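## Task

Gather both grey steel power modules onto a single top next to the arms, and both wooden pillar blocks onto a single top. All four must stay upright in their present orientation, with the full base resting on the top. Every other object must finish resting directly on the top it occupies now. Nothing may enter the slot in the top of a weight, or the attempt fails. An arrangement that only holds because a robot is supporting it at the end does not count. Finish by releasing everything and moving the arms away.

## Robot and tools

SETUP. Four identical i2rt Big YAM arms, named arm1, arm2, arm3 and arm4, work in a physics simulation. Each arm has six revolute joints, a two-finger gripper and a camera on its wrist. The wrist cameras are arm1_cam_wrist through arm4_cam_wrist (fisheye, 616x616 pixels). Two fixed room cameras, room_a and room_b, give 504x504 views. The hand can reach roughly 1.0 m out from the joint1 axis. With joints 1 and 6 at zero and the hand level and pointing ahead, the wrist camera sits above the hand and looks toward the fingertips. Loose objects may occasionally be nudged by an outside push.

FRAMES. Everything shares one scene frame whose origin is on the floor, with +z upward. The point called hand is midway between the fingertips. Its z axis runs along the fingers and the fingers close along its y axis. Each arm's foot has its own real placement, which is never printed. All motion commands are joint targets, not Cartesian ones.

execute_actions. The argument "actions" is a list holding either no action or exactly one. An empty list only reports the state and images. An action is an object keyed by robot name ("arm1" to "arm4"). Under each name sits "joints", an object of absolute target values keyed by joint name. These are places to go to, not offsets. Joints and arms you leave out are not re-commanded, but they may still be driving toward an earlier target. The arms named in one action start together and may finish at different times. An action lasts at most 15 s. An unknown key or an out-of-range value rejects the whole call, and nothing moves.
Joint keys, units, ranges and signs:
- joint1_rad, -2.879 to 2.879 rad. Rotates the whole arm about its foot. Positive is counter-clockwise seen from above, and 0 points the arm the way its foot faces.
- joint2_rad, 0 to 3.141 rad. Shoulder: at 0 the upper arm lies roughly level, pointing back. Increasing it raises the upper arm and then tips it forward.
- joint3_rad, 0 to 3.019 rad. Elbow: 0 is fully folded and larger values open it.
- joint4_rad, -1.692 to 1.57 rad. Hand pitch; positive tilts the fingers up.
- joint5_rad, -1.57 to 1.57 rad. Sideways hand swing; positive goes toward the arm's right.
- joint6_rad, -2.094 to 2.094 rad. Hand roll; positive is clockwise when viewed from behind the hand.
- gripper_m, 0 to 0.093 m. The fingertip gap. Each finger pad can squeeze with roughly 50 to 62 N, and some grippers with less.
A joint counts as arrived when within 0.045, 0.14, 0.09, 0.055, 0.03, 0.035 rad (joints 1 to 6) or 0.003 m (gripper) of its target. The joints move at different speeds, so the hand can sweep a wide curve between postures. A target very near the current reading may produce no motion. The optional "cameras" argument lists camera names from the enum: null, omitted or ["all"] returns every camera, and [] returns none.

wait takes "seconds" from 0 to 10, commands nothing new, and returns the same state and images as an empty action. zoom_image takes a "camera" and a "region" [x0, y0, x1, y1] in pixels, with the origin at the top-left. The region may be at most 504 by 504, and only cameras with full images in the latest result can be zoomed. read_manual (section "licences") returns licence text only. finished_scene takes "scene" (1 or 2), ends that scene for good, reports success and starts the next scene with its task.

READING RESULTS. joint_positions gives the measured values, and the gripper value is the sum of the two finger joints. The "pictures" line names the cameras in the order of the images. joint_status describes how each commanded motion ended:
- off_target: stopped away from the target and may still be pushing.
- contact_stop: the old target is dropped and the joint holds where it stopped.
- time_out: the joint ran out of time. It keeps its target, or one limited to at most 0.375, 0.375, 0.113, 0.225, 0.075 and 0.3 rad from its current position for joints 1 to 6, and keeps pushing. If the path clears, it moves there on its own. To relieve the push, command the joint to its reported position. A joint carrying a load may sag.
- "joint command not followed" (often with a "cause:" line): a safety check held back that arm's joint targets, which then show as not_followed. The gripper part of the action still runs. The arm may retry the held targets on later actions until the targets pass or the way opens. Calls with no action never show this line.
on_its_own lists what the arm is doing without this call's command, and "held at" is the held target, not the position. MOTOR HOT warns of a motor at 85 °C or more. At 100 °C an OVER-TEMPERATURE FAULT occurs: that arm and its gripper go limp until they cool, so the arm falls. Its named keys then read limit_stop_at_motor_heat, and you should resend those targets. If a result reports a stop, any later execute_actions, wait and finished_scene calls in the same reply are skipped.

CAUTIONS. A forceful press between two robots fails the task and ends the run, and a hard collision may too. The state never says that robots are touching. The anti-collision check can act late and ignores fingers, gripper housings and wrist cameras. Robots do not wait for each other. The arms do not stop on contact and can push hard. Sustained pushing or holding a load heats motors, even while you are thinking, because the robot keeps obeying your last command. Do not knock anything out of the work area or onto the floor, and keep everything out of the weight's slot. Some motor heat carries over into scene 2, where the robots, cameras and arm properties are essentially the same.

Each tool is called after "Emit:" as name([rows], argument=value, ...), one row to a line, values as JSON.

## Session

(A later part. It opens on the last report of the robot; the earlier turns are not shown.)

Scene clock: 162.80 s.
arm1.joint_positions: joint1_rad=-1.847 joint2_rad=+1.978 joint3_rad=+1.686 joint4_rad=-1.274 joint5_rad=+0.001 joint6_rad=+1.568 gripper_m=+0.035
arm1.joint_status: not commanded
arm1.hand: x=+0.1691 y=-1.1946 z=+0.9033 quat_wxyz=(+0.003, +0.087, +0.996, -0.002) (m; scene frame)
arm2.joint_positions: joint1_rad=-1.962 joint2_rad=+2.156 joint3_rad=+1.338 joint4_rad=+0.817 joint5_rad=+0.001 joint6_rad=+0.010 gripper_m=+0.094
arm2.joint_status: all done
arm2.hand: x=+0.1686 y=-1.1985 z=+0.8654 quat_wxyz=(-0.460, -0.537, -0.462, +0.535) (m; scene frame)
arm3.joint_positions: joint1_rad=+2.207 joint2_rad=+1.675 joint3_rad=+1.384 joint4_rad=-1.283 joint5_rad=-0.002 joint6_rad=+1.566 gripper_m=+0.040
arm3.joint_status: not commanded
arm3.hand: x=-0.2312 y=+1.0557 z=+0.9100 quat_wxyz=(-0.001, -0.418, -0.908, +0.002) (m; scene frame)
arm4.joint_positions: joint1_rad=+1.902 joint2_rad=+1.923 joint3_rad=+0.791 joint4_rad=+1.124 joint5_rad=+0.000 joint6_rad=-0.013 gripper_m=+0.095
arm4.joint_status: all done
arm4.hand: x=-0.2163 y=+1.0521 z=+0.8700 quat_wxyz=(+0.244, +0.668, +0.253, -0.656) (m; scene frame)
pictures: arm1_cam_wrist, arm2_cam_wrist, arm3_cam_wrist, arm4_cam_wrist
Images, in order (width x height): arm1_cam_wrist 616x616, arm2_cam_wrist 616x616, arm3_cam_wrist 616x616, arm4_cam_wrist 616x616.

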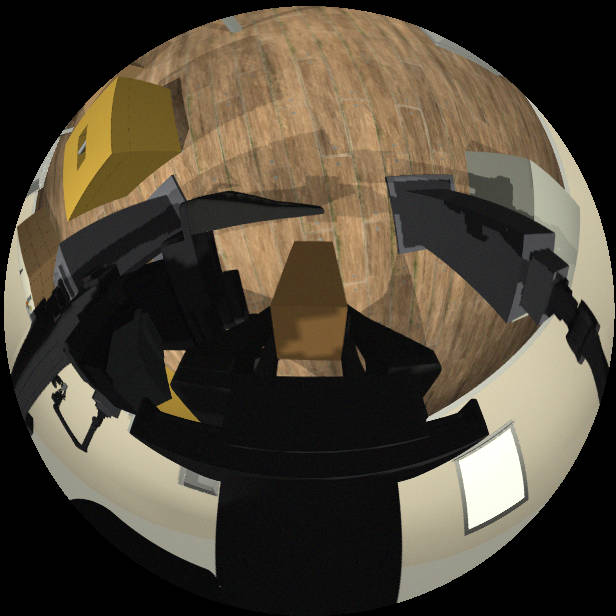

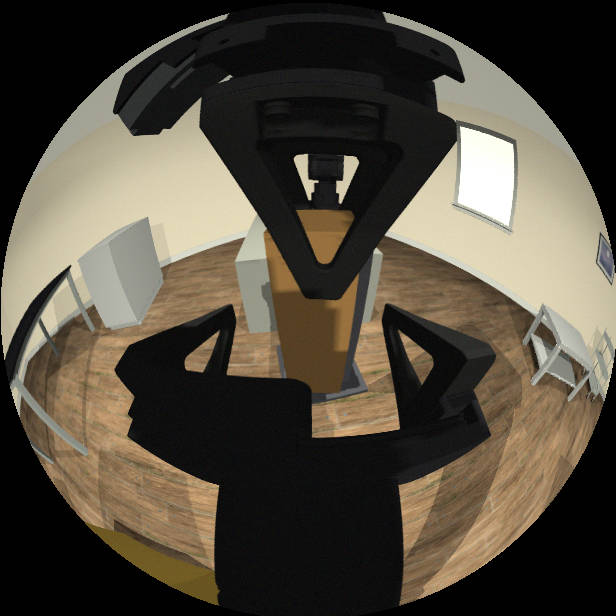

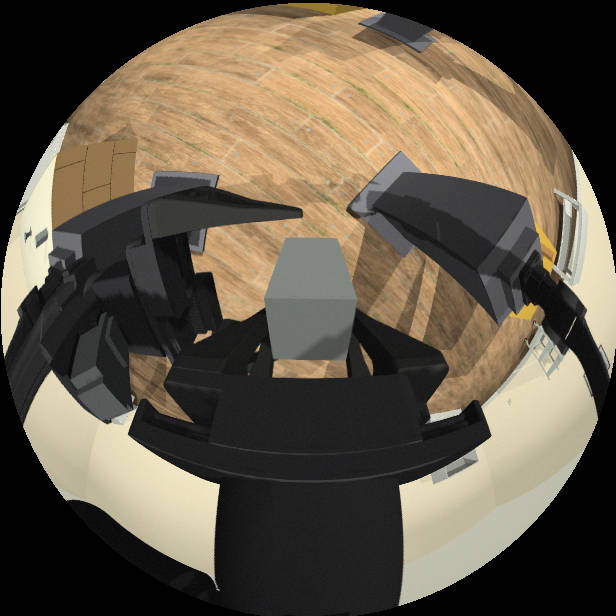

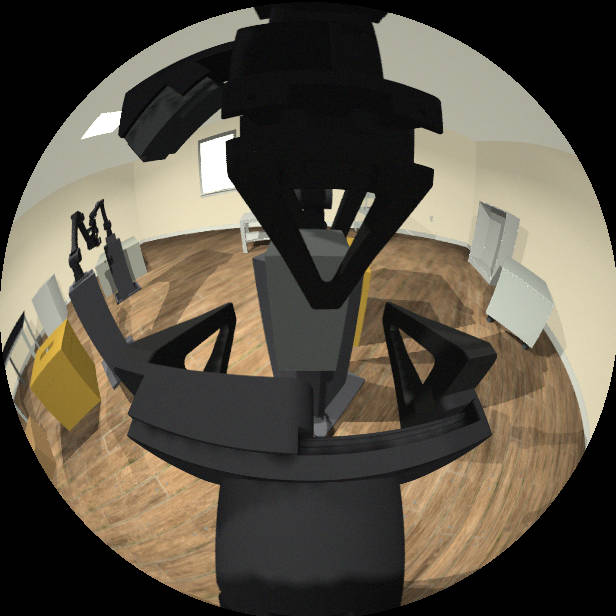

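Emit:
execute_actions([
  {"arm2":{"joints":{"gripper_m":0.025}},"arm4":{"joints":{"gripper_m":0.03}}},
])

Scene clock: 194.63 s.
arm1.joint_positions: joint1_rad=-1.847 joint2_rad=+1.978 joint3_rad=+1.686 joint4_rad=-1.274 joint5_rad=+0.007 joint6_rad=+1.563 gripper_m=+0.035
arm1.joint_status: not commanded
arm1.hand: x=+0.1705 y=-1.1948 z=+0.9033 quat_wxyz=(+0.006, +0.085, +0.996, -0.002) (m; scene frame)
arm2.joint_positions: joint1_rad=-1.962 joint2_rad=+2.156 joint3_rad=+1.339 joint4_rad=+0.817 joint5_rad=+0.008 joint6_rad=+0.004 gripper_m=+0.035
arm2.joint_status: gripper_m off_target (ended at +0.035, target +0.025)
arm2.hand: x=+0.1671 y=-1.1984 z=+0.8655 quat_wxyz=(-0.456, -0.538, -0.461, +0.538) (m; scene frame)
arm3.joint_positions: joint1_rad=+2.207 joint2_rad=+1.675 joint3_rad=+1.384 joint4_rad=-1.283 joint5_rad=-0.003 joint6_rad=+1.567 gripper_m=+0.040
arm3.joint_status: not commanded
arm3.hand: x=-0.2313 y=+1.0559 z=+0.9100 quat_wxyz=(-0.001, -0.418, -0.908, +0.002) (m; scene frame)
arm4.joint_positions: joint1_rad=+1.902 joint2_rad=+1.923 joint3_rad=+0.791 joint4_rad=+1.124 joint5_rad=-0.001 joint6_rad=-0.011 gripper_m=+0.040
arm4.joint_status: gripper_m off_target (ended at +0.040, target +0.030)
arm4.hand: x=-0.2160 y=+1.0518 z=+0.8700 quat_wxyz=(+0.245, +0.668, +0.253, -0.655) (m; scene frame)
pictures: arm1_cam_wrist, arm2_cam_wrist, arm3_cam_wrist, arm4_cam_wrist, room_a, room_b
Images, in order (width x height): arm1_cam_wrist 616x616, arm2_cam_wrist 616x616, arm3_cam_wrist 616x616, arm4_cam_wrist 616x616, room_a 504x504, room_b 504x504.

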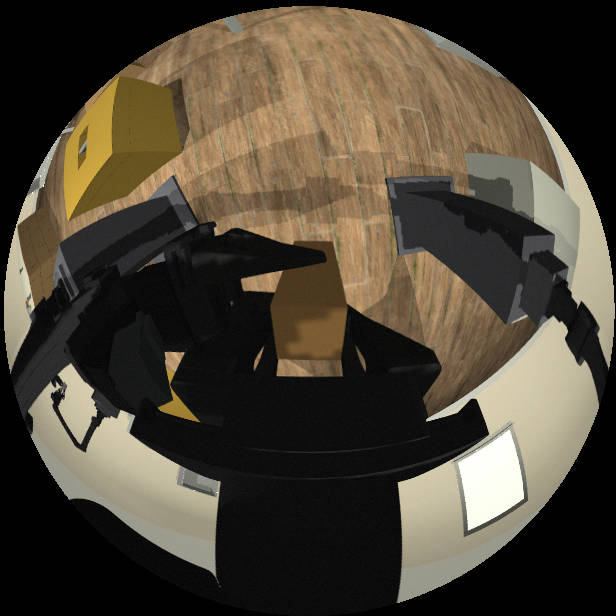

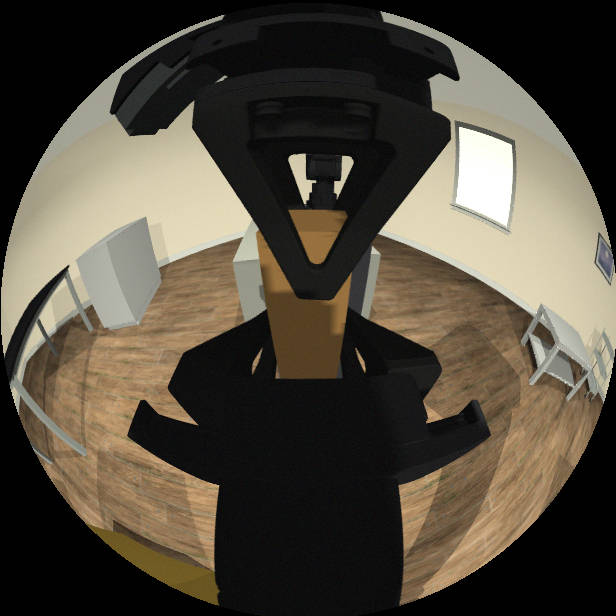

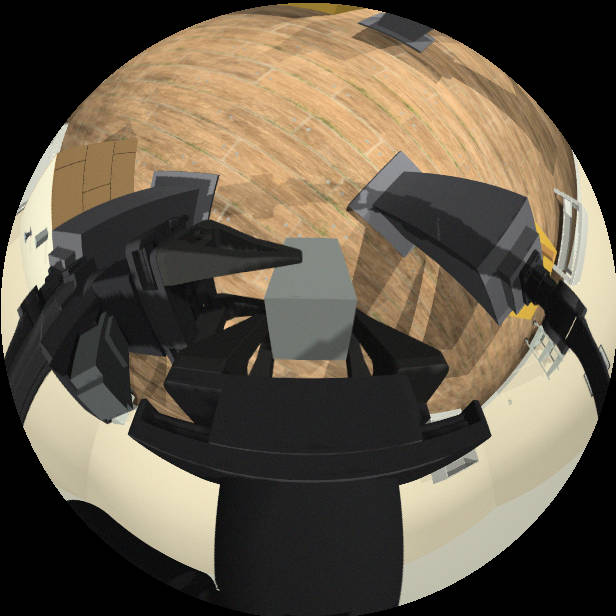

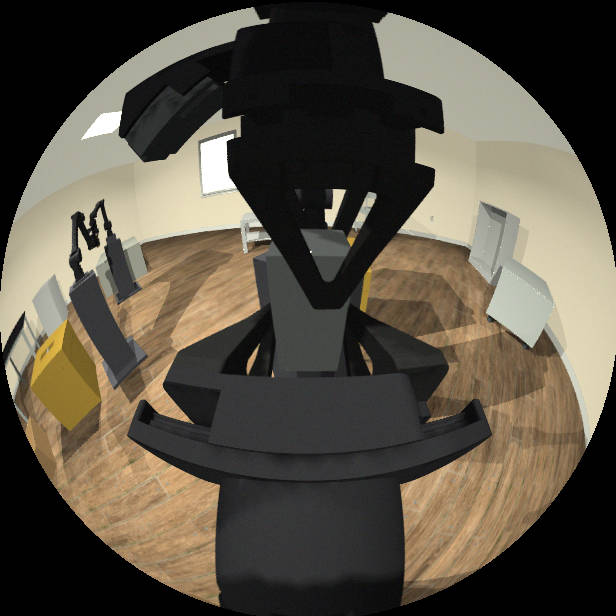

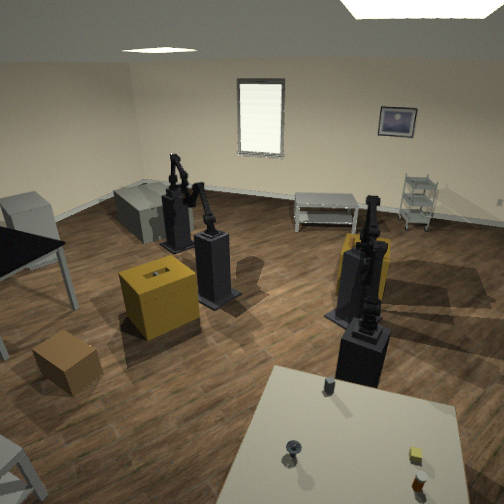

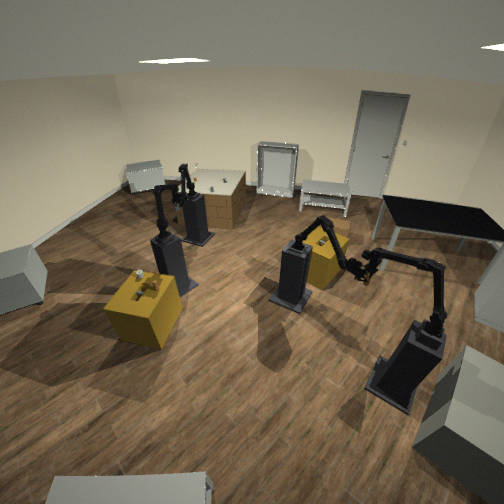

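Emit:
execute_actions([
  {"arm1":{"joints":{"gripper_m":0.06}},"arm4":{"joints":{"gripper_m":0.07}}},
], cameras=[])

Emit:
execute_actions([
  {"arm1":{"joints":{"joint2_rad":1.75}},"arm4":{"joints":{"joint2_rad":1.95,"joint3_rad":0.86,"joint4_rad":1.09}}},
], cameras=["arm3_cam_wrist","arm4_cam_wrist","arm2_cam_wrist"])

Scene clock: 204.73 s.
arm1.joint_positions: joint1_rad=-1.847 joint2_rad=+1.978 joint3_rad=+1.686 joint4_rad=-1.274 joint5_rad=+0.004 joint6_rad=+1.567 gripper_m=+0.060
arm1.joint_status: all done
arm1.hand: x=+0.1700 y=-1.1947 z=+0.9033 quat_wxyz=(+0.005, +0.087, +0.996, -0.002) (m; scene frame)
arm2.joint_positions: joint1_rad=-1.961 joint2_rad=+2.157 joint3_rad=+1.339 joint4_rad=+0.813 joint5_rad=+0.002 joint6_rad=+0.004 gripper_m=+0.035
arm2.joint_status: not commanded
arm2.hand: x=+0.1687 y=-1.1986 z=+0.8644 quat_wxyz=(-0.457, -0.537, -0.464, +0.536) (m; scene frame)
arm3.joint_positions: joint1_rad=+2.207 joint2_rad=+1.675 joint3_rad=+1.384 joint4_rad=-1.283 joint5_rad=-0.003 joint6_rad=+1.567 gripper_m=+0.040
arm3.joint_status: not commanded
arm3.hand: x=-0.2313 y=+1.0559 z=+0.9100 quat_wxyz=(-0.001, -0.418, -0.908, +0.002) (m; scene frame)
arm4.joint_positions: joint1_rad=+1.902 joint2_rad=+1.923 joint3_rad=+0.791 joint4_rad=+1.124 joint5_rad=-0.001 joint6_rad=-0.011 gripper_m=+0.070
arm4.joint_status: all done
arm4.hand: x=-0.2160 y=+1.0518 z=+0.8700 quat_wxyz=(+0.245, +0.668, +0.253, -0.655) (m; scene frame)
pictures: none
No camera images: the call's "cameras" was empty. Leave "cameras" out to get every camera's image.

Scene clock: 205.87 s.
arm1.joint_positions: joint1_rad=-1.847 joint2_rad=+1.718 joint3_rad=+1.676 joint4_rad=-1.274 joint5_rad=+0.004 joint6_rad=+1.568 gripper_m=+0.060
arm1.joint_status: all done
arm1.hand: x=+0.1671 y=-1.2062 z=+1.0490 quat_wxyz=(+0.016, +0.086, +0.989, +0.122) (m; scene frame)
arm2.joint_positions: joint1_rad=-1.961 joint2_rad=+2.157 joint3_rad=+1.339 joint4_rad=+0.813 joint5_rad=+0.002 joint6_rad=+0.004 gripper_m=+0.035
arm2.joint_status: not commanded
arm2.hand: x=+0.1687 y=-1.1986 z=+0.8644 quat_wxyz=(-0.457, -0.537, -0.464, +0.536) (m; scene frame)
arm3.joint_positions: joint1_rad=+2.207 joint2_rad=+1.675 joint3_rad=+1.384 joint4_rad=-1.283 joint5_rad=-0.003 joint6_rad=+1.567 gripper_m=+0.040
arm3.joint_status: not commanded
arm3.hand: x=-0.2313 y=+1.0559 z=+0.9100 quat_wxyz=(-0.001, -0.418, -0.908, +0.002) (m; scene frame)
arm4.joint_positions: joint1_rad=+1.902 joint2_rad=+1.940 joint3_rad=+0.831 joint4_rad=+1.100 joint5_rad=-0.001 joint6_rad=-0.011 gripper_m=+0.070
arm4.joint_status: all done
arm4.hand: x=-0.2262 y=+1.0429 z=+0.8702 quat_wxyz=(+0.245, +0.668, +0.253, -0.655) (m; scene frame)
pictures: arm2_cam_wrist, arm3_cam_wrist, arm4_cam_wrist
Images, in order (width x height): arm2_cam_wrist 616x616, arm3_cam_wrist 616x616, arm4_cam_wrist 616x616.

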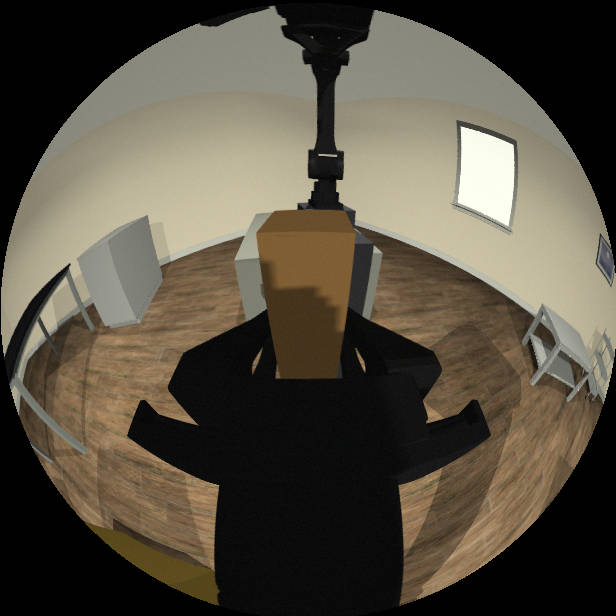

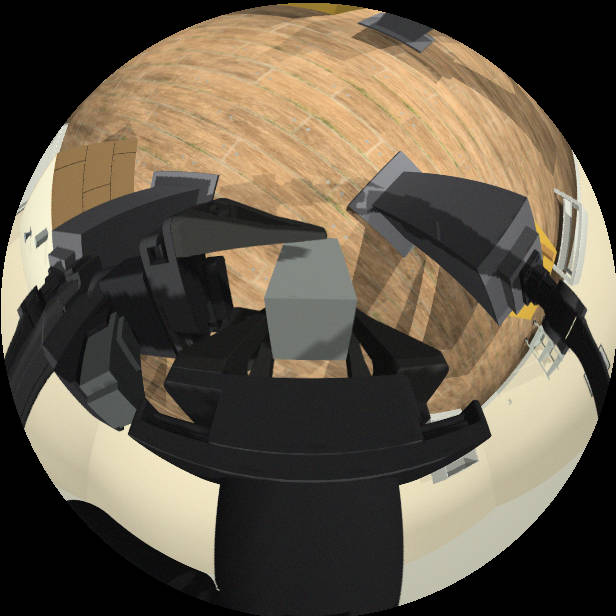

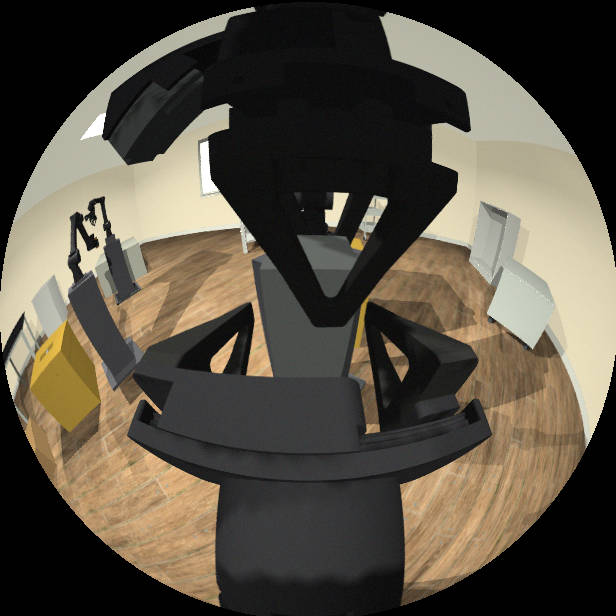

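Emit:
execute_actions([
  {"arm1":{"joints":{"joint2_rad":1.0,"joint3_rad":1.2}},"arm4":{"joints":{"gripper_m":0.03}}},
], cameras=[])

Emit:
execute_actions([
  {"arm1":{"joints":{"joint1_rad":-1.0}},"arm3":{"joints":{"gripper_m":0.065}},"arm2":{"joints":{"joint1_rad":1.993}}},
], cameras=[])

Emit:
execute_actions([
  {"arm3":{"joints":{"joint2_rad":1.4}}},
], cameras=["arm4_cam_wrist","arm2_cam_wrist"])

Scene clock: 218.47 s.
arm1.joint_positions: joint1_rad=-1.847 joint2_rad=+0.982 joint3_rad=+1.199 joint4_rad=-1.276 joint5_rad=+0.004 joint6_rad=+1.568 gripper_m=+0.060
arm1.joint_status: all done
arm1.hand: x=+0.1265 y=-1.4286 z=+1.1607 quat_wxyz=(+0.027, +0.084, +0.965, +0.248) (m; scene frame)
arm2.joint_positions: joint1_rad=-1.961 joint2_rad=+2.157 joint3_rad=+1.339 joint4_rad=+0.813 joint5_rad=+0.002 joint6_rad=+0.004 gripper_m=+0.035
arm2.joint_status: not commanded
arm2.hand: x=+0.1687 y=-1.1986 z=+0.8644 quat_wxyz=(-0.457, -0.537, -0.464, +0.536) (m; scene frame)
arm3.joint_positions: joint1_rad=+2.207 joint2_rad=+1.675 joint3_rad=+1.384 joint4_rad=-1.284 joint5_rad=-0.003 joint6_rad=+1.568 gripper_m=+0.040
arm3.joint_status: not commanded
arm3.hand: x=-0.2314 y=+1.0558 z=+0.9100 quat_wxyz=(-0.001, -0.419, -0.908, +0.002) (m; scene frame)
arm4.joint_positions: joint1_rad=+1.902 joint2_rad=+1.940 joint3_rad=+0.831 joint4_rad=+1.100 joint5_rad=-0.002 joint6_rad=-0.009 gripper_m=+0.040
arm4.joint_status: gripper_m off_target (ended at +0.040, target +0.030)
arm4.hand: x=-0.2262 y=+1.0428 z=+0.8702 quat_wxyz=(+0.246, +0.669, +0.252, -0.655) (m; scene frame)
pictures: none
No camera images: the call's "cameras" was empty. Leave "cameras" out to get every camera's image.

Scene clock: 221.67 s.
arm1.joint_positions: joint1_rad=-1.002 joint2_rad=+0.983 joint3_rad=+1.199 joint4_rad=-1.276 joint5_rad=+0.002 joint6_rad=+1.568 gripper_m=+0.060
arm1.joint_status: all done
arm1.hand: x=-0.1618 y=-1.4997 z=+1.1596 quat_wxyz=(-0.081, -0.318, +0.915, +0.234) (m; scene frame)
arm2.joint_positions: joint1_rad=+2.003 joint2_rad=+2.159 joint3_rad=+1.359 joint4_rad=+0.811 joint5_rad=-0.002 joint6_rad=+0.004 gripper_m=+0.035
arm2.joint_status: all done
arm2.hand: x=-0.2107 y=+0.2136 z=+0.8829 quat_wxyz=(-0.307, +0.629, -0.306, -0.645) (m; scene frame)
arm3.joint_positions: joint1_rad=+2.207 joint2_rad=+1.673 joint3_rad=+1.384 joint4_rad=-1.284 joint5_rad=-0.003 joint6_rad=+1.568 gripper_m=+0.065
arm3.joint_status: all done
arm3.hand: x=-0.2314 y=+1.0558 z=+0.9109 quat_wxyz=(-0.001, -0.419, -0.908, +0.001) (m; scene frame)
arm4.joint_positions: joint1_rad=+1.902 joint2_rad=+1.953 joint3_rad=+0.831 joint4_rad=+1.090 joint5_rad=-0.002 joint6_rad=-0.009 gripper_m=+0.040
arm4.joint_status: not commanded
arm4.hand: x=-0.2258 y=+1.0431 z=+0.8598 quat_wxyz=(+0.243, +0.676, +0.255, -0.647) (m; scene frame)
pictures: none
No camera images: the call's "cameras" was empty. Leave "cameras" out to get every camera's image.

Scene clock: 222.93 s.
arm1.joint_positions: joint1_rad=-1.002 joint2_rad=+0.983 joint3_rad=+1.199 joint4_rad=-1.276 joint5_rad=+0.002 joint6_rad=+1.568 gripper_m=+0.060
arm1.joint_status: not commanded
arm1.hand: x=-0.1618 y=-1.4997 z=+1.1596 quat_wxyz=(-0.081, -0.318, +0.915, +0.234) (m; scene frame)
arm2.joint_positions: joint1_rad=+2.003 joint2_rad=+2.159 joint3_rad=+1.359 joint4_rad=+0.811 joint5_rad=-0.002 joint6_rad=+0.004 gripper_m=+0.035
arm2.joint_status: not commanded
arm2.hand: x=-0.2107 y=+0.2136 z=+0.8829 quat_wxyz=(-0.307, +0.629, -0.306, -0.645) (m; scene frame)
arm3.joint_positions: joint1_rad=+2.207 joint2_rad=+1.400 joint3_rad=+1.384 joint4_rad=-1.284 joint5_rad=-0.003 joint6_rad=+1.568 gripper_m=+0.065
arm3.joint_status: all done
arm3.hand: x=-0.2484 y=+1.0424 z=+1.0372 quat_wxyz=(-0.058, -0.415, -0.900, -0.122) (m; scene frame)
arm4.joint_positions: joint1_rad=+1.902 joint2_rad=+1.953 joint3_rad=+0.831 joint4_rad=+1.090 joint5_rad=-0.002 joint6_rad=-0.009 gripper_m=+0.040
arm4.joint_status: not commanded
arm4.hand: x=-0.2258 y=+1.0431 z=+0.8598 quat_wxyz=(+0.243, +0.676, +0.255, -0.647) (m; scene frame)
pictures: arm2_cam_wrist, arm4_cam_wrist
Images, in order (width x height): arm2_cam_wrist 616x616, arm4_cam_wrist 616x616.

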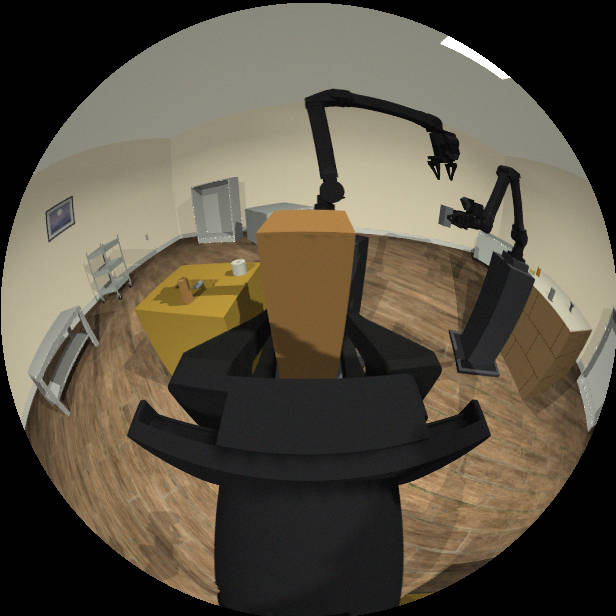

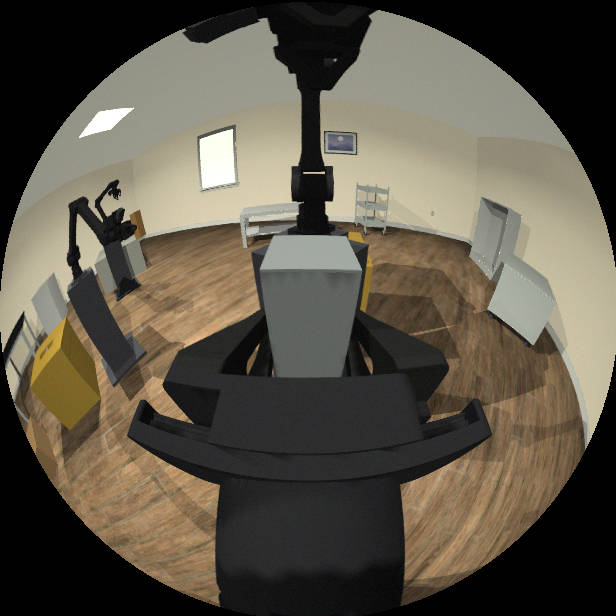

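Emit:
execute_actions([
  {"arm3":{"joints":{"joint1_rad":0.575,"joint3_rad":2.1,"joint4_rad":-1.47,"joint6_rad":1.575,"gripper_m":0.075}},"arm4":{"joints":{"joint1_rad":-0.9,"joint4_rad":1.12}}},
], cameras=["arm4_cam_wrist"])

Emit:
execute_actions([
  {"arm3":{"joints":{"joint2_rad":2.0}}},
], cameras=["arm3_cam_wrist","arm2_cam_wrist","room_a"])

Scene clock: 237.23 s.
arm1.joint_positions: joint1_rad=-1.002 joint2_rad=+0.983 joint3_rad=+1.199 joint4_rad=-1.276 joint5_rad=+0.002 joint6_rad=+1.568 gripper_m=+0.060
arm1.joint_status: not commanded
arm1.hand: x=-0.1618 y=-1.4997 z=+1.1596 quat_wxyz=(-0.081, -0.318, +0.915, +0.234) (m; scene frame)
arm2.joint_positions: joint1_rad=+2.003 joint2_rad=+2.159 joint3_rad=+1.359 joint4_rad=+0.811 joint5_rad=-0.002 joint6_rad=+0.004 gripper_m=+0.035
arm2.joint_status: not commanded
arm2.hand: x=-0.2107 y=+0.2136 z=+0.8829 quat_wxyz=(-0.307, +0.629, -0.306, -0.645) (m; scene frame)
arm3.joint_positions: joint1_rad=+0.577 joint2_rad=+1.411 joint3_rad=+2.045 joint4_rad=-1.452 joint5_rad=-0.001 joint6_rad=+1.568 gripper_m=+0.075
arm3.joint_status: all done
arm3.hand: x=-0.3069 y=+0.3347 z=+1.3296 quat_wxyz=(-0.351, -0.881, -0.295, -0.118) (m; scene frame)
arm4.joint_positions: joint1_rad=-0.909 joint2_rad=+1.954 joint3_rad=+0.844 joint4_rad=+1.090 joint5_rad=+0.002 joint6_rad=-0.009 gripper_m=+0.040
arm4.joint_status: all done
arm4.hand: x=+0.5753 y=+2.0189 z=+0.8790 quat_wxyz=(-0.613, +0.361, -0.612, -0.345) (m; scene frame)
pictures: arm4_cam_wrist
Images, in order (width x height): arm4_cam_wrist 616x616.

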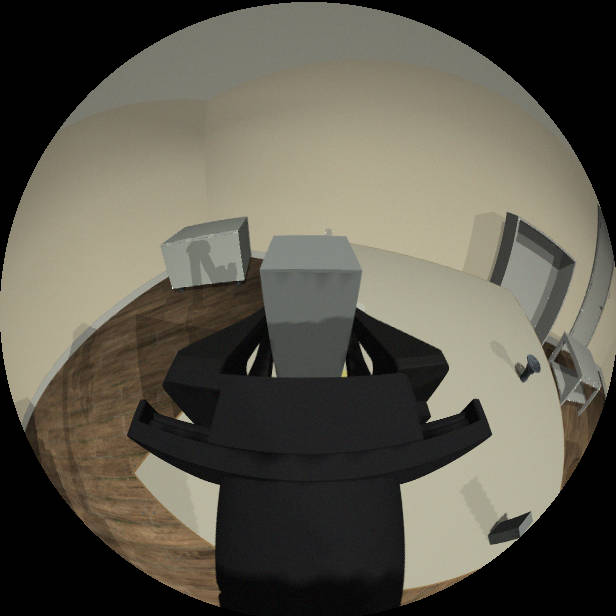

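Scene clock: 238.93 s.
arm1.joint_positions: joint1_rad=-1.002 joint2_rad=+0.983 joint3_rad=+1.199 joint4_rad=-1.276 joint5_rad=+0.002 joint6_rad=+1.568 gripper_m=+0.060
arm1.joint_status: not commanded
arm1.hand: x=-0.1618 y=-1.4997 z=+1.1596 quat_wxyz=(-0.081, -0.318, +0.915, +0.234) (m; scene frame)
arm2.joint_positions: joint1_rad=+2.003 joint2_rad=+2.159 joint3_rad=+1.359 joint4_rad=+0.811 joint5_rad=-0.002 joint6_rad=+0.004 gripper_m=+0.035
arm2.joint_status: not commanded
arm2.hand: x=-0.2107 y=+0.2136 z=+0.8829 quat_wxyz=(-0.307, +0.629, -0.306, -0.645) (m; scene frame)
arm3.joint_positions: joint1_rad=+0.577 joint2_rad=+1.992 joint3_rad=+2.072 joint4_rad=-1.454 joint5_rad=-0.001 joint6_rad=+1.568 gripper_m=+0.075
arm3.joint_status: all done
arm3.hand: x=-0.2074 y=+0.2032 z=+1.0063 quat_wxyz=(-0.096, -0.943, -0.316, -0.033) (m; scene frame)
arm4.joint_positions: joint1_rad=-0.909 joint2_rad=+1.954 joint3_rad=+0.844 joint4_rad=+1.090 joint5_rad=+0.002 joint6_rad=-0.009 gripper_m=+0.040
arm4.joint_status: not commanded
arm4.hand: x=+0.5753 y=+2.0189 z=+0.8790 quat_wxyz=(-0.613, +0.361, -0.612, -0.345) (m; scene frame)
pictures: arm2_cam_wrist, arm3_cam_wrist, room_a
Images, in order (width x height): arm2_cam_wrist 616x616, arm3_cam_wrist 616x616, room_a 504x504.

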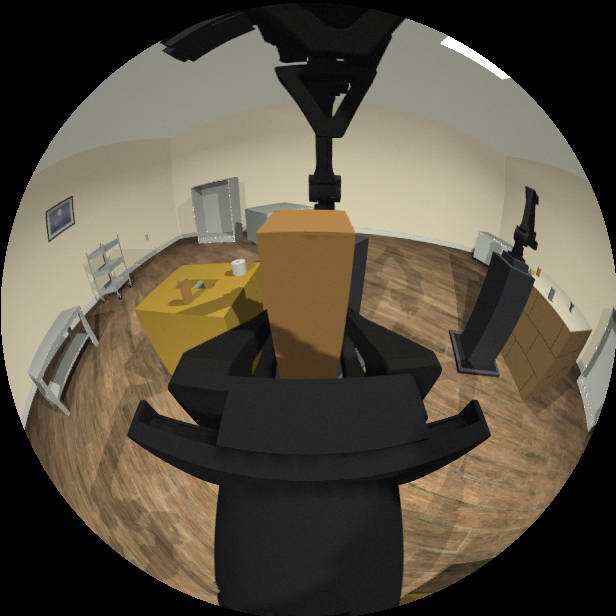

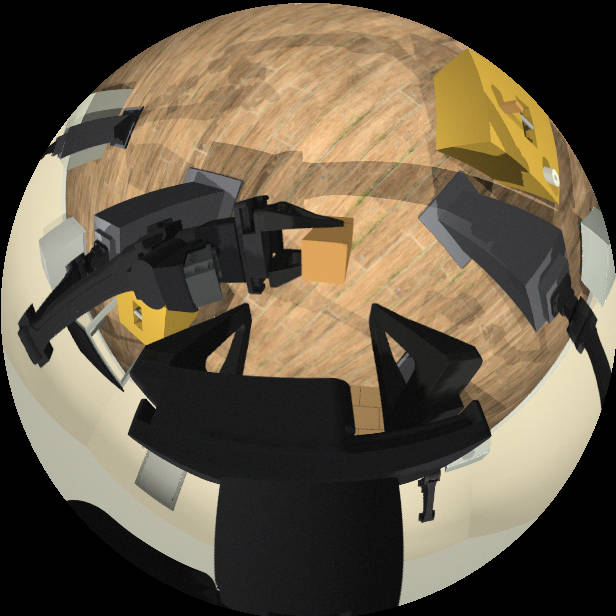

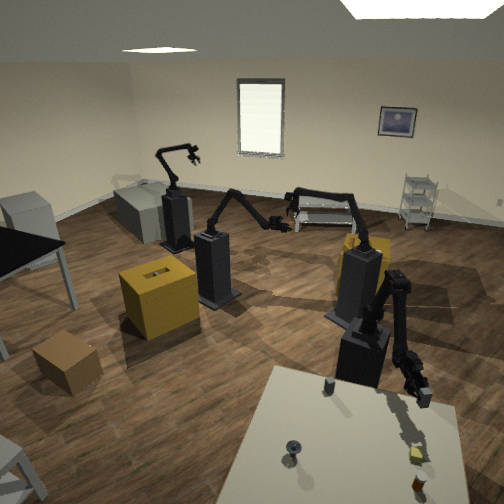

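Emit:
execute_actions([
  {"arm3":{"joints":{"joint1_rad":0.555,"joint2_rad":2.07,"joint3_rad":2.1,"joint4_rad":-1.54}},"arm4":{"joints":{"joint1_rad":-1.25,"joint2_rad":2.5,"joint3_rad":1.25,"joint4_rad":1.31}}},
], cameras=["arm3_cam_wrist","arm2_cam_wrist","arm4_cam_wrist","room_a"])

Scene clock: 257.17 s.
arm1.joint_positions: joint1_rad=-1.002 joint2_rad=+0.983 joint3_rad=+1.199 joint4_rad=-1.276 joint5_rad=+0.002 joint6_rad=+1.568 gripper_m=+0.060
arm1.joint_status: not commanded
arm1.hand: x=-0.1618 y=-1.4997 z=+1.1596 quat_wxyz=(-0.081, -0.318, +0.915, +0.234) (m; scene frame)
arm2.joint_positions: joint1_rad=+2.003 joint2_rad=+2.159 joint3_rad=+1.359 joint4_rad=+0.811 joint5_rad=-0.002 joint6_rad=+0.004 gripper_m=+0.035
arm2.joint_status: not commanded
arm2.hand: x=-0.2107 y=+0.2136 z=+0.8829 quat_wxyz=(-0.307, +0.629, -0.306, -0.645) (m; scene frame)
arm3.joint_positions: joint1_rad=+0.570 joint2_rad=+2.079 joint3_rad=+2.072 joint4_rad=-1.524 joint5_rad=-0.001 joint6_rad=+1.568 gripper_m=+0.075
arm3.joint_status: all done
arm3.hand: x=-0.2173 y=+0.2082 z=+0.9484 quat_wxyz=(-0.021, -0.949, -0.314, -0.008) (m; scene frame)
arm4.joint_positions: joint1_rad=-1.243 joint2_rad=+2.544 joint3_rad=+1.222 joint4_rad=+1.278 joint5_rad=+0.001 joint6_rad=-0.009 gripper_m=+0.040
arm4.joint_status: all done
arm4.hand: x=+0.7964 y=+1.9297 z=+0.6791 quat_wxyz=(-0.654, +0.256, -0.671, -0.237) (m; scene frame)
pictures: arm2_cam_wrist, arm3_cam_wrist, arm4_cam_wrist, room_a
Images, in order (width x height): arm2_cam_wrist 616x616, arm3_cam_wrist 616x616, arm4_cam_wrist 616x616, room_a 504x504.

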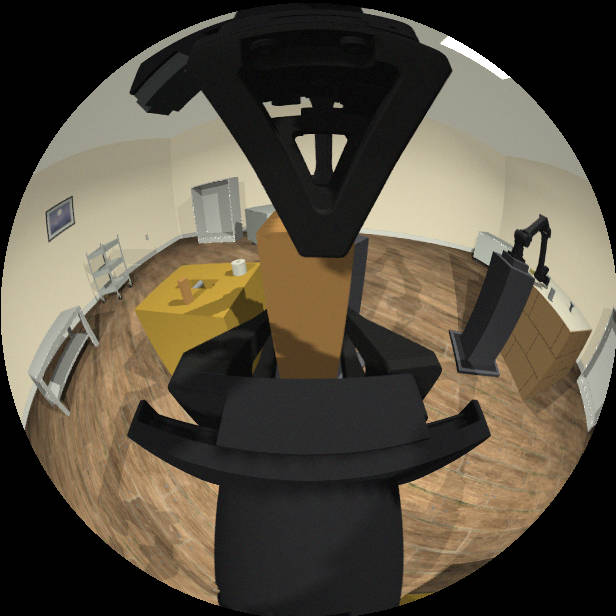

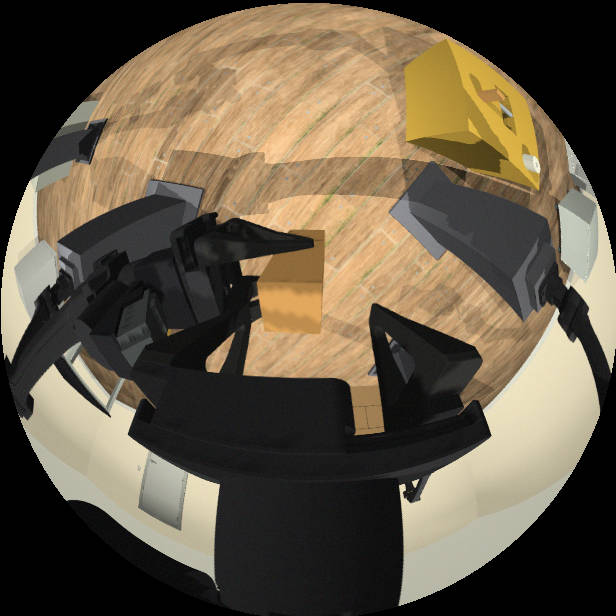

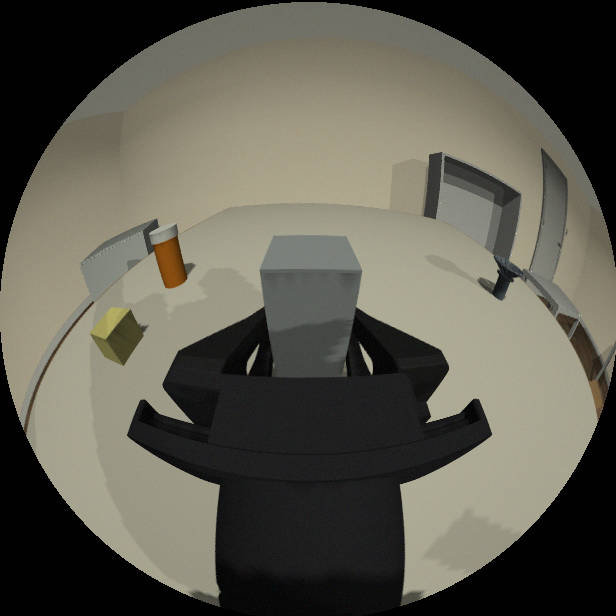

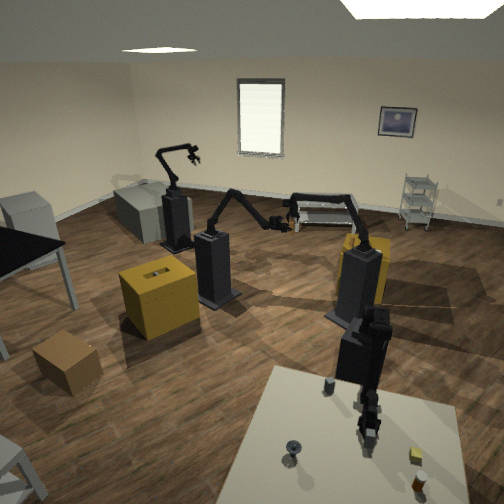

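Emit:
execute_actions([
  {"arm3":{"joints":{"joint1_rad":0.535,"joint2_rad":2.105,"joint4_rad":-1.475,"gripper_m":0.065}},"arm4":{"joints":{"joint2_rad":2.57,"joint4_rad":1.39}}},
], cameras=["arm3_cam_wrist","arm2_cam_wrist","arm4_cam_wrist","room_a"])

Scene clock: 286.10 s.
arm1.joint_positions: joint1_rad=-1.002 joint2_rad=+0.983 joint3_rad=+1.199 joint4_rad=-1.276 joint5_rad=+0.002 joint6_rad=+1.568 gripper_m=+0.060
arm1.joint_status: not commanded
arm1.hand: x=-0.1618 y=-1.4997 z=+1.1596 quat_wxyz=(-0.081, -0.318, +0.915, +0.234) (m; scene frame)
arm2.joint_positions: joint1_rad=+2.003 joint2_rad=+2.159 joint3_rad=+1.359 joint4_rad=+0.811 joint5_rad=-0.002 joint6_rad=+0.004 gripper_m=+0.035
arm2.joint_status: not commanded
arm2.hand: x=-0.2107 y=+0.2136 z=+0.8829 quat_wxyz=(-0.307, +0.629, -0.306, -0.645) (m; scene frame)
arm3.joint_positions: joint1_rad=+0.544 joint2_rad=+2.095 joint3_rad=+2.072 joint4_rad=-1.493 joint5_rad=-0.001 joint6_rad=+1.568 gripper_m=+0.065
arm3.joint_status: all done
arm3.hand: x=-0.2259 y=+0.1917 z=+0.9383 quat_wxyz=(-0.028, -0.953, -0.302, -0.010) (m; scene frame)
arm4.joint_positions: joint1_rad=-1.243 joint2_rad=+2.578 joint3_rad=+1.222 joint4_rad=+1.355 joint5_rad=+0.001 joint6_rad=-0.009 gripper_m=+0.040
arm4.joint_status: all done
arm4.hand: x=+0.7910 y=+1.9250 z=+0.6746 quat_wxyz=(-0.669, +0.251, -0.657, -0.243) (m; scene frame)
pictures: arm2_cam_wrist, arm3_cam_wrist, arm4_cam_wrist, room_a
Images, in order (width x height): arm2_cam_wrist 616x616, arm3_cam_wrist 616x616, arm4_cam_wrist 616x616, room_a 504x504.

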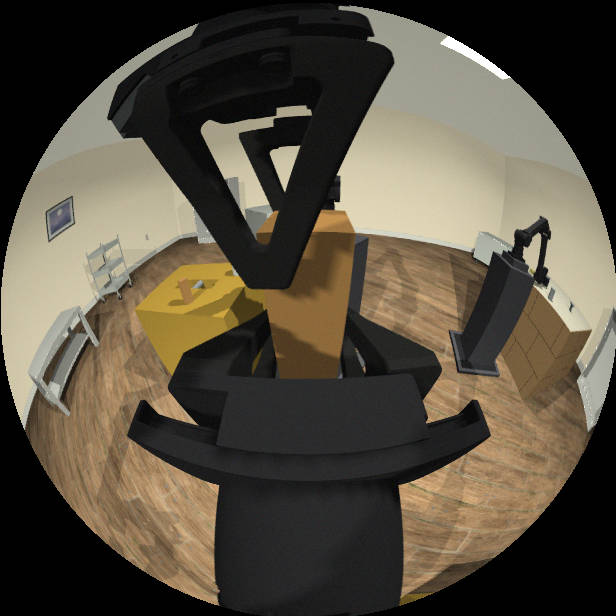

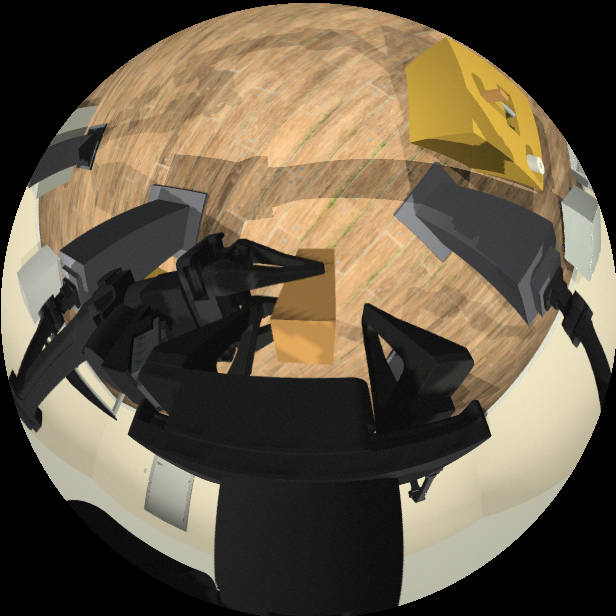

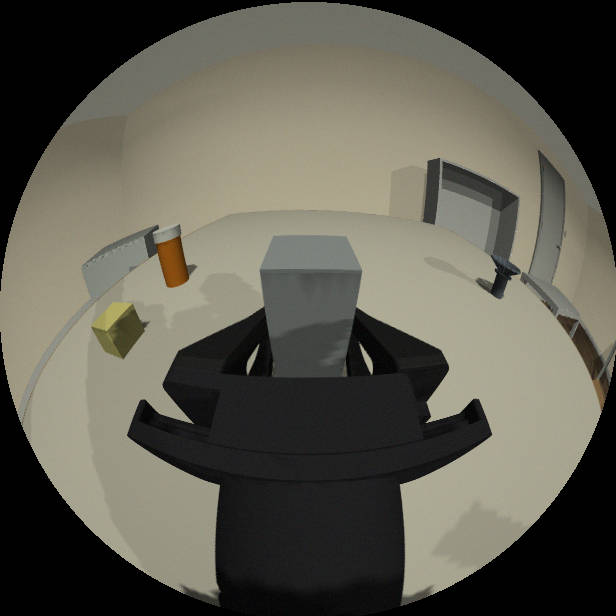

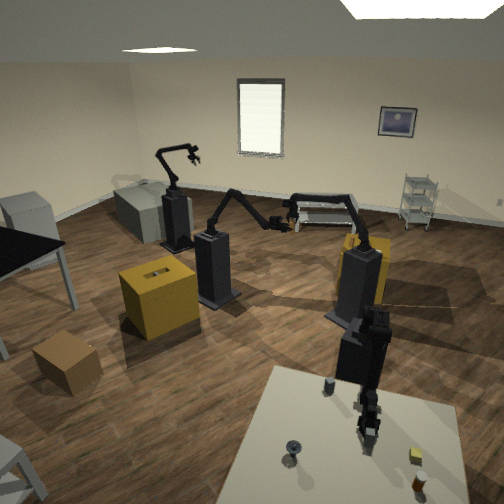

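Emit:
execute_actions([
  {"arm3":{"joints":{"joint1_rad":0.57,"joint2_rad":2.125}},"arm4":{"joints":{"joint2_rad":2.62,"joint4_rad":1.43}}},
], cameras=["arm3_cam_wrist","arm2_cam_wrist","arm4_cam_wrist","room_a"])

Scene clock: 296.67 s.
arm1.joint_positions: joint1_rad=-1.002 joint2_rad=+0.983 joint3_rad=+1.199 joint4_rad=-1.276 joint5_rad=+0.002 joint6_rad=+1.568 gripper_m=+0.060
arm1.joint_status: not commanded
arm1.hand: x=-0.1618 y=-1.4997 z=+1.1596 quat_wxyz=(-0.081, -0.318, +0.915, +0.234) (m; scene frame)
arm2.joint_positions: joint1_rad=+2.003 joint2_rad=+2.159 joint3_rad=+1.359 joint4_rad=+0.811 joint5_rad=-0.002 joint6_rad=+0.004 gripper_m=+0.035
arm2.joint_status: not commanded
arm2.hand: x=-0.2107 y=+0.2136 z=+0.8829 quat_wxyz=(-0.307, +0.629, -0.306, -0.645) (m; scene frame)
arm3.joint_positions: joint1_rad=+0.557 joint2_rad=+2.117 joint3_rad=+2.072 joint4_rad=-1.493 joint5_rad=-0.001 joint6_rad=+1.568 gripper_m=+0.065
arm3.joint_status: all done
arm3.hand: x=-0.2186 y=+0.1959 z=+0.9246 quat_wxyz=(-0.018, -0.951, -0.308, -0.007) (m; scene frame)
arm4.joint_positions: joint1_rad=-1.243 joint2_rad=+2.612 joint3_rad=+1.228 joint4_rad=+1.408 joint5_rad=+0.001 joint6_rad=-0.009 gripper_m=+0.040
arm4.joint_status: all done
arm4.hand: x=+0.7867 y=+1.9213 z=+0.6661 quat_wxyz=(-0.677, +0.248, -0.648, -0.246) (m; scene frame)
pictures: arm2_cam_wrist, arm3_cam_wrist, arm4_cam_wrist, room_a
Images, in order (width x height): arm2_cam_wrist 616x616, arm3_cam_wrist 616x616, arm4_cam_wrist 616x616, room_a 504x504.

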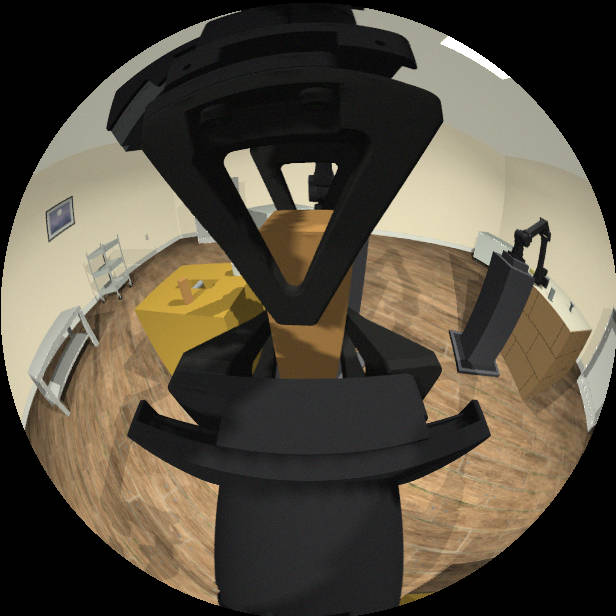

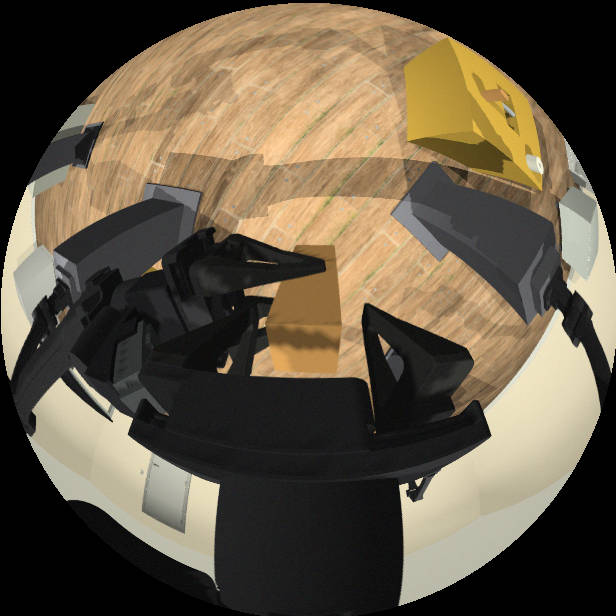

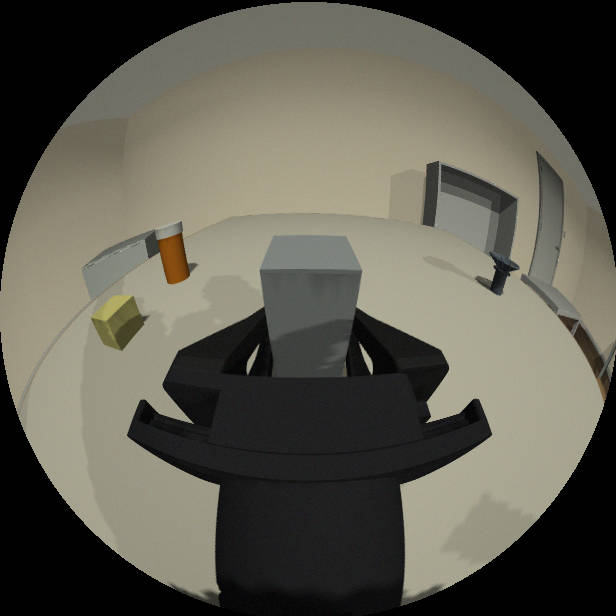

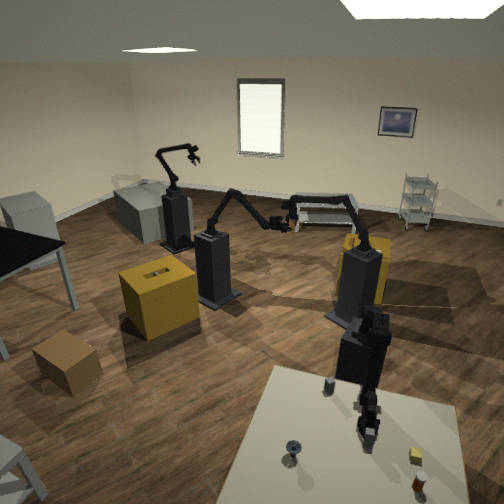

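Emit:
execute_actions([
  {"arm3":{"joints":{"gripper_m":0.025}},"arm4":{"joints":{"joint2_rad":2.65}}},
], cameras=["arm4_cam_wrist","room_b"])

Emit:
zoom_image(camera="room_b", region=[150,140,270,240])

Scene clock: 308.73 s.
arm1.joint_positions: joint1_rad=-1.002 joint2_rad=+0.983 joint3_rad=+1.199 joint4_rad=-1.276 joint5_rad=+0.002 joint6_rad=+1.568 gripper_m=+0.060
arm1.joint_status: not commanded
arm1.hand: x=-0.1618 y=-1.4997 z=+1.1596 quat_wxyz=(-0.081, -0.318, +0.915, +0.234) (m; scene frame)
arm2.joint_positions: joint1_rad=+2.003 joint2_rad=+2.159 joint3_rad=+1.359 joint4_rad=+0.809 joint5_rad=+0.003 joint6_rad=+0.004 gripper_m=+0.035
arm2.joint_status: not commanded
arm2.hand: x=-0.2098 y=+0.2143 z=+0.8822 quat_wxyz=(-0.308, +0.629, -0.308, -0.644) (m; scene frame)
arm3.joint_positions: joint1_rad=+0.558 joint2_rad=+2.118 joint3_rad=+2.072 joint4_rad=-1.489 joint5_rad=-0.001 joint6_rad=+1.563 gripper_m=+0.035
arm3.joint_status: gripper_m off_target (ended at +0.035, target +0.025)
arm3.hand: x=-0.2173 y=+0.1956 z=+0.9239 quat_wxyz=(-0.019, -0.950, -0.311, -0.008) (m; scene frame)
arm4.joint_positions: joint1_rad=-1.243 joint2_rad=+2.620 joint3_rad=+1.232 joint4_rad=+1.421 joint5_rad=+0.001 joint6_rad=-0.009 gripper_m=+0.040
arm4.joint_status: all done
arm4.hand: x=+0.7864 y=+1.9209 z=+0.6654 quat_wxyz=(-0.680, +0.247, -0.645, -0.247) (m; scene frame)
pictures: arm4_cam_wrist, room_b
Images, in order (width x height): arm4_cam_wrist 616x616, room_b 504x504.

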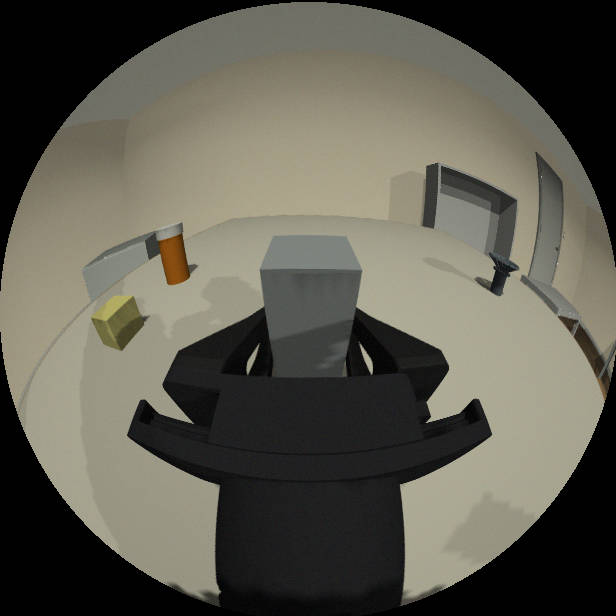

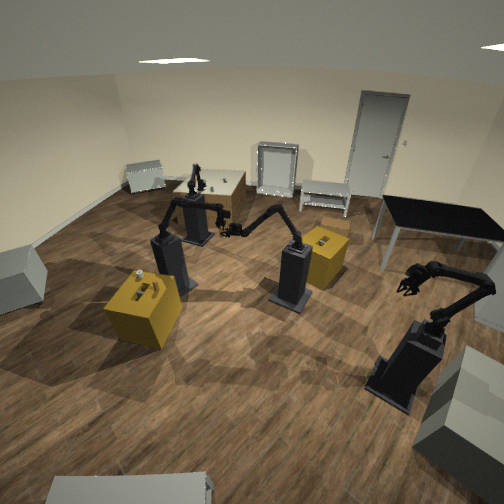

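Region (150, 140, 270, 240) of room_b's 504x504 image, scaled by 4.200, with more detail than that image has.

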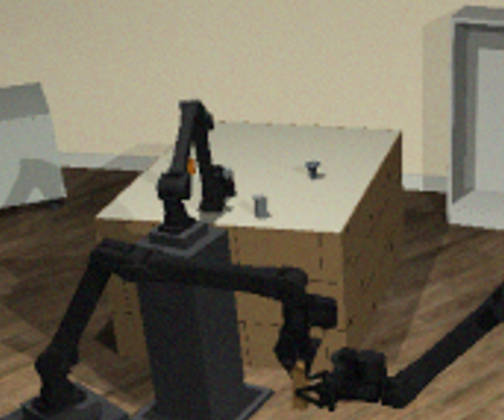

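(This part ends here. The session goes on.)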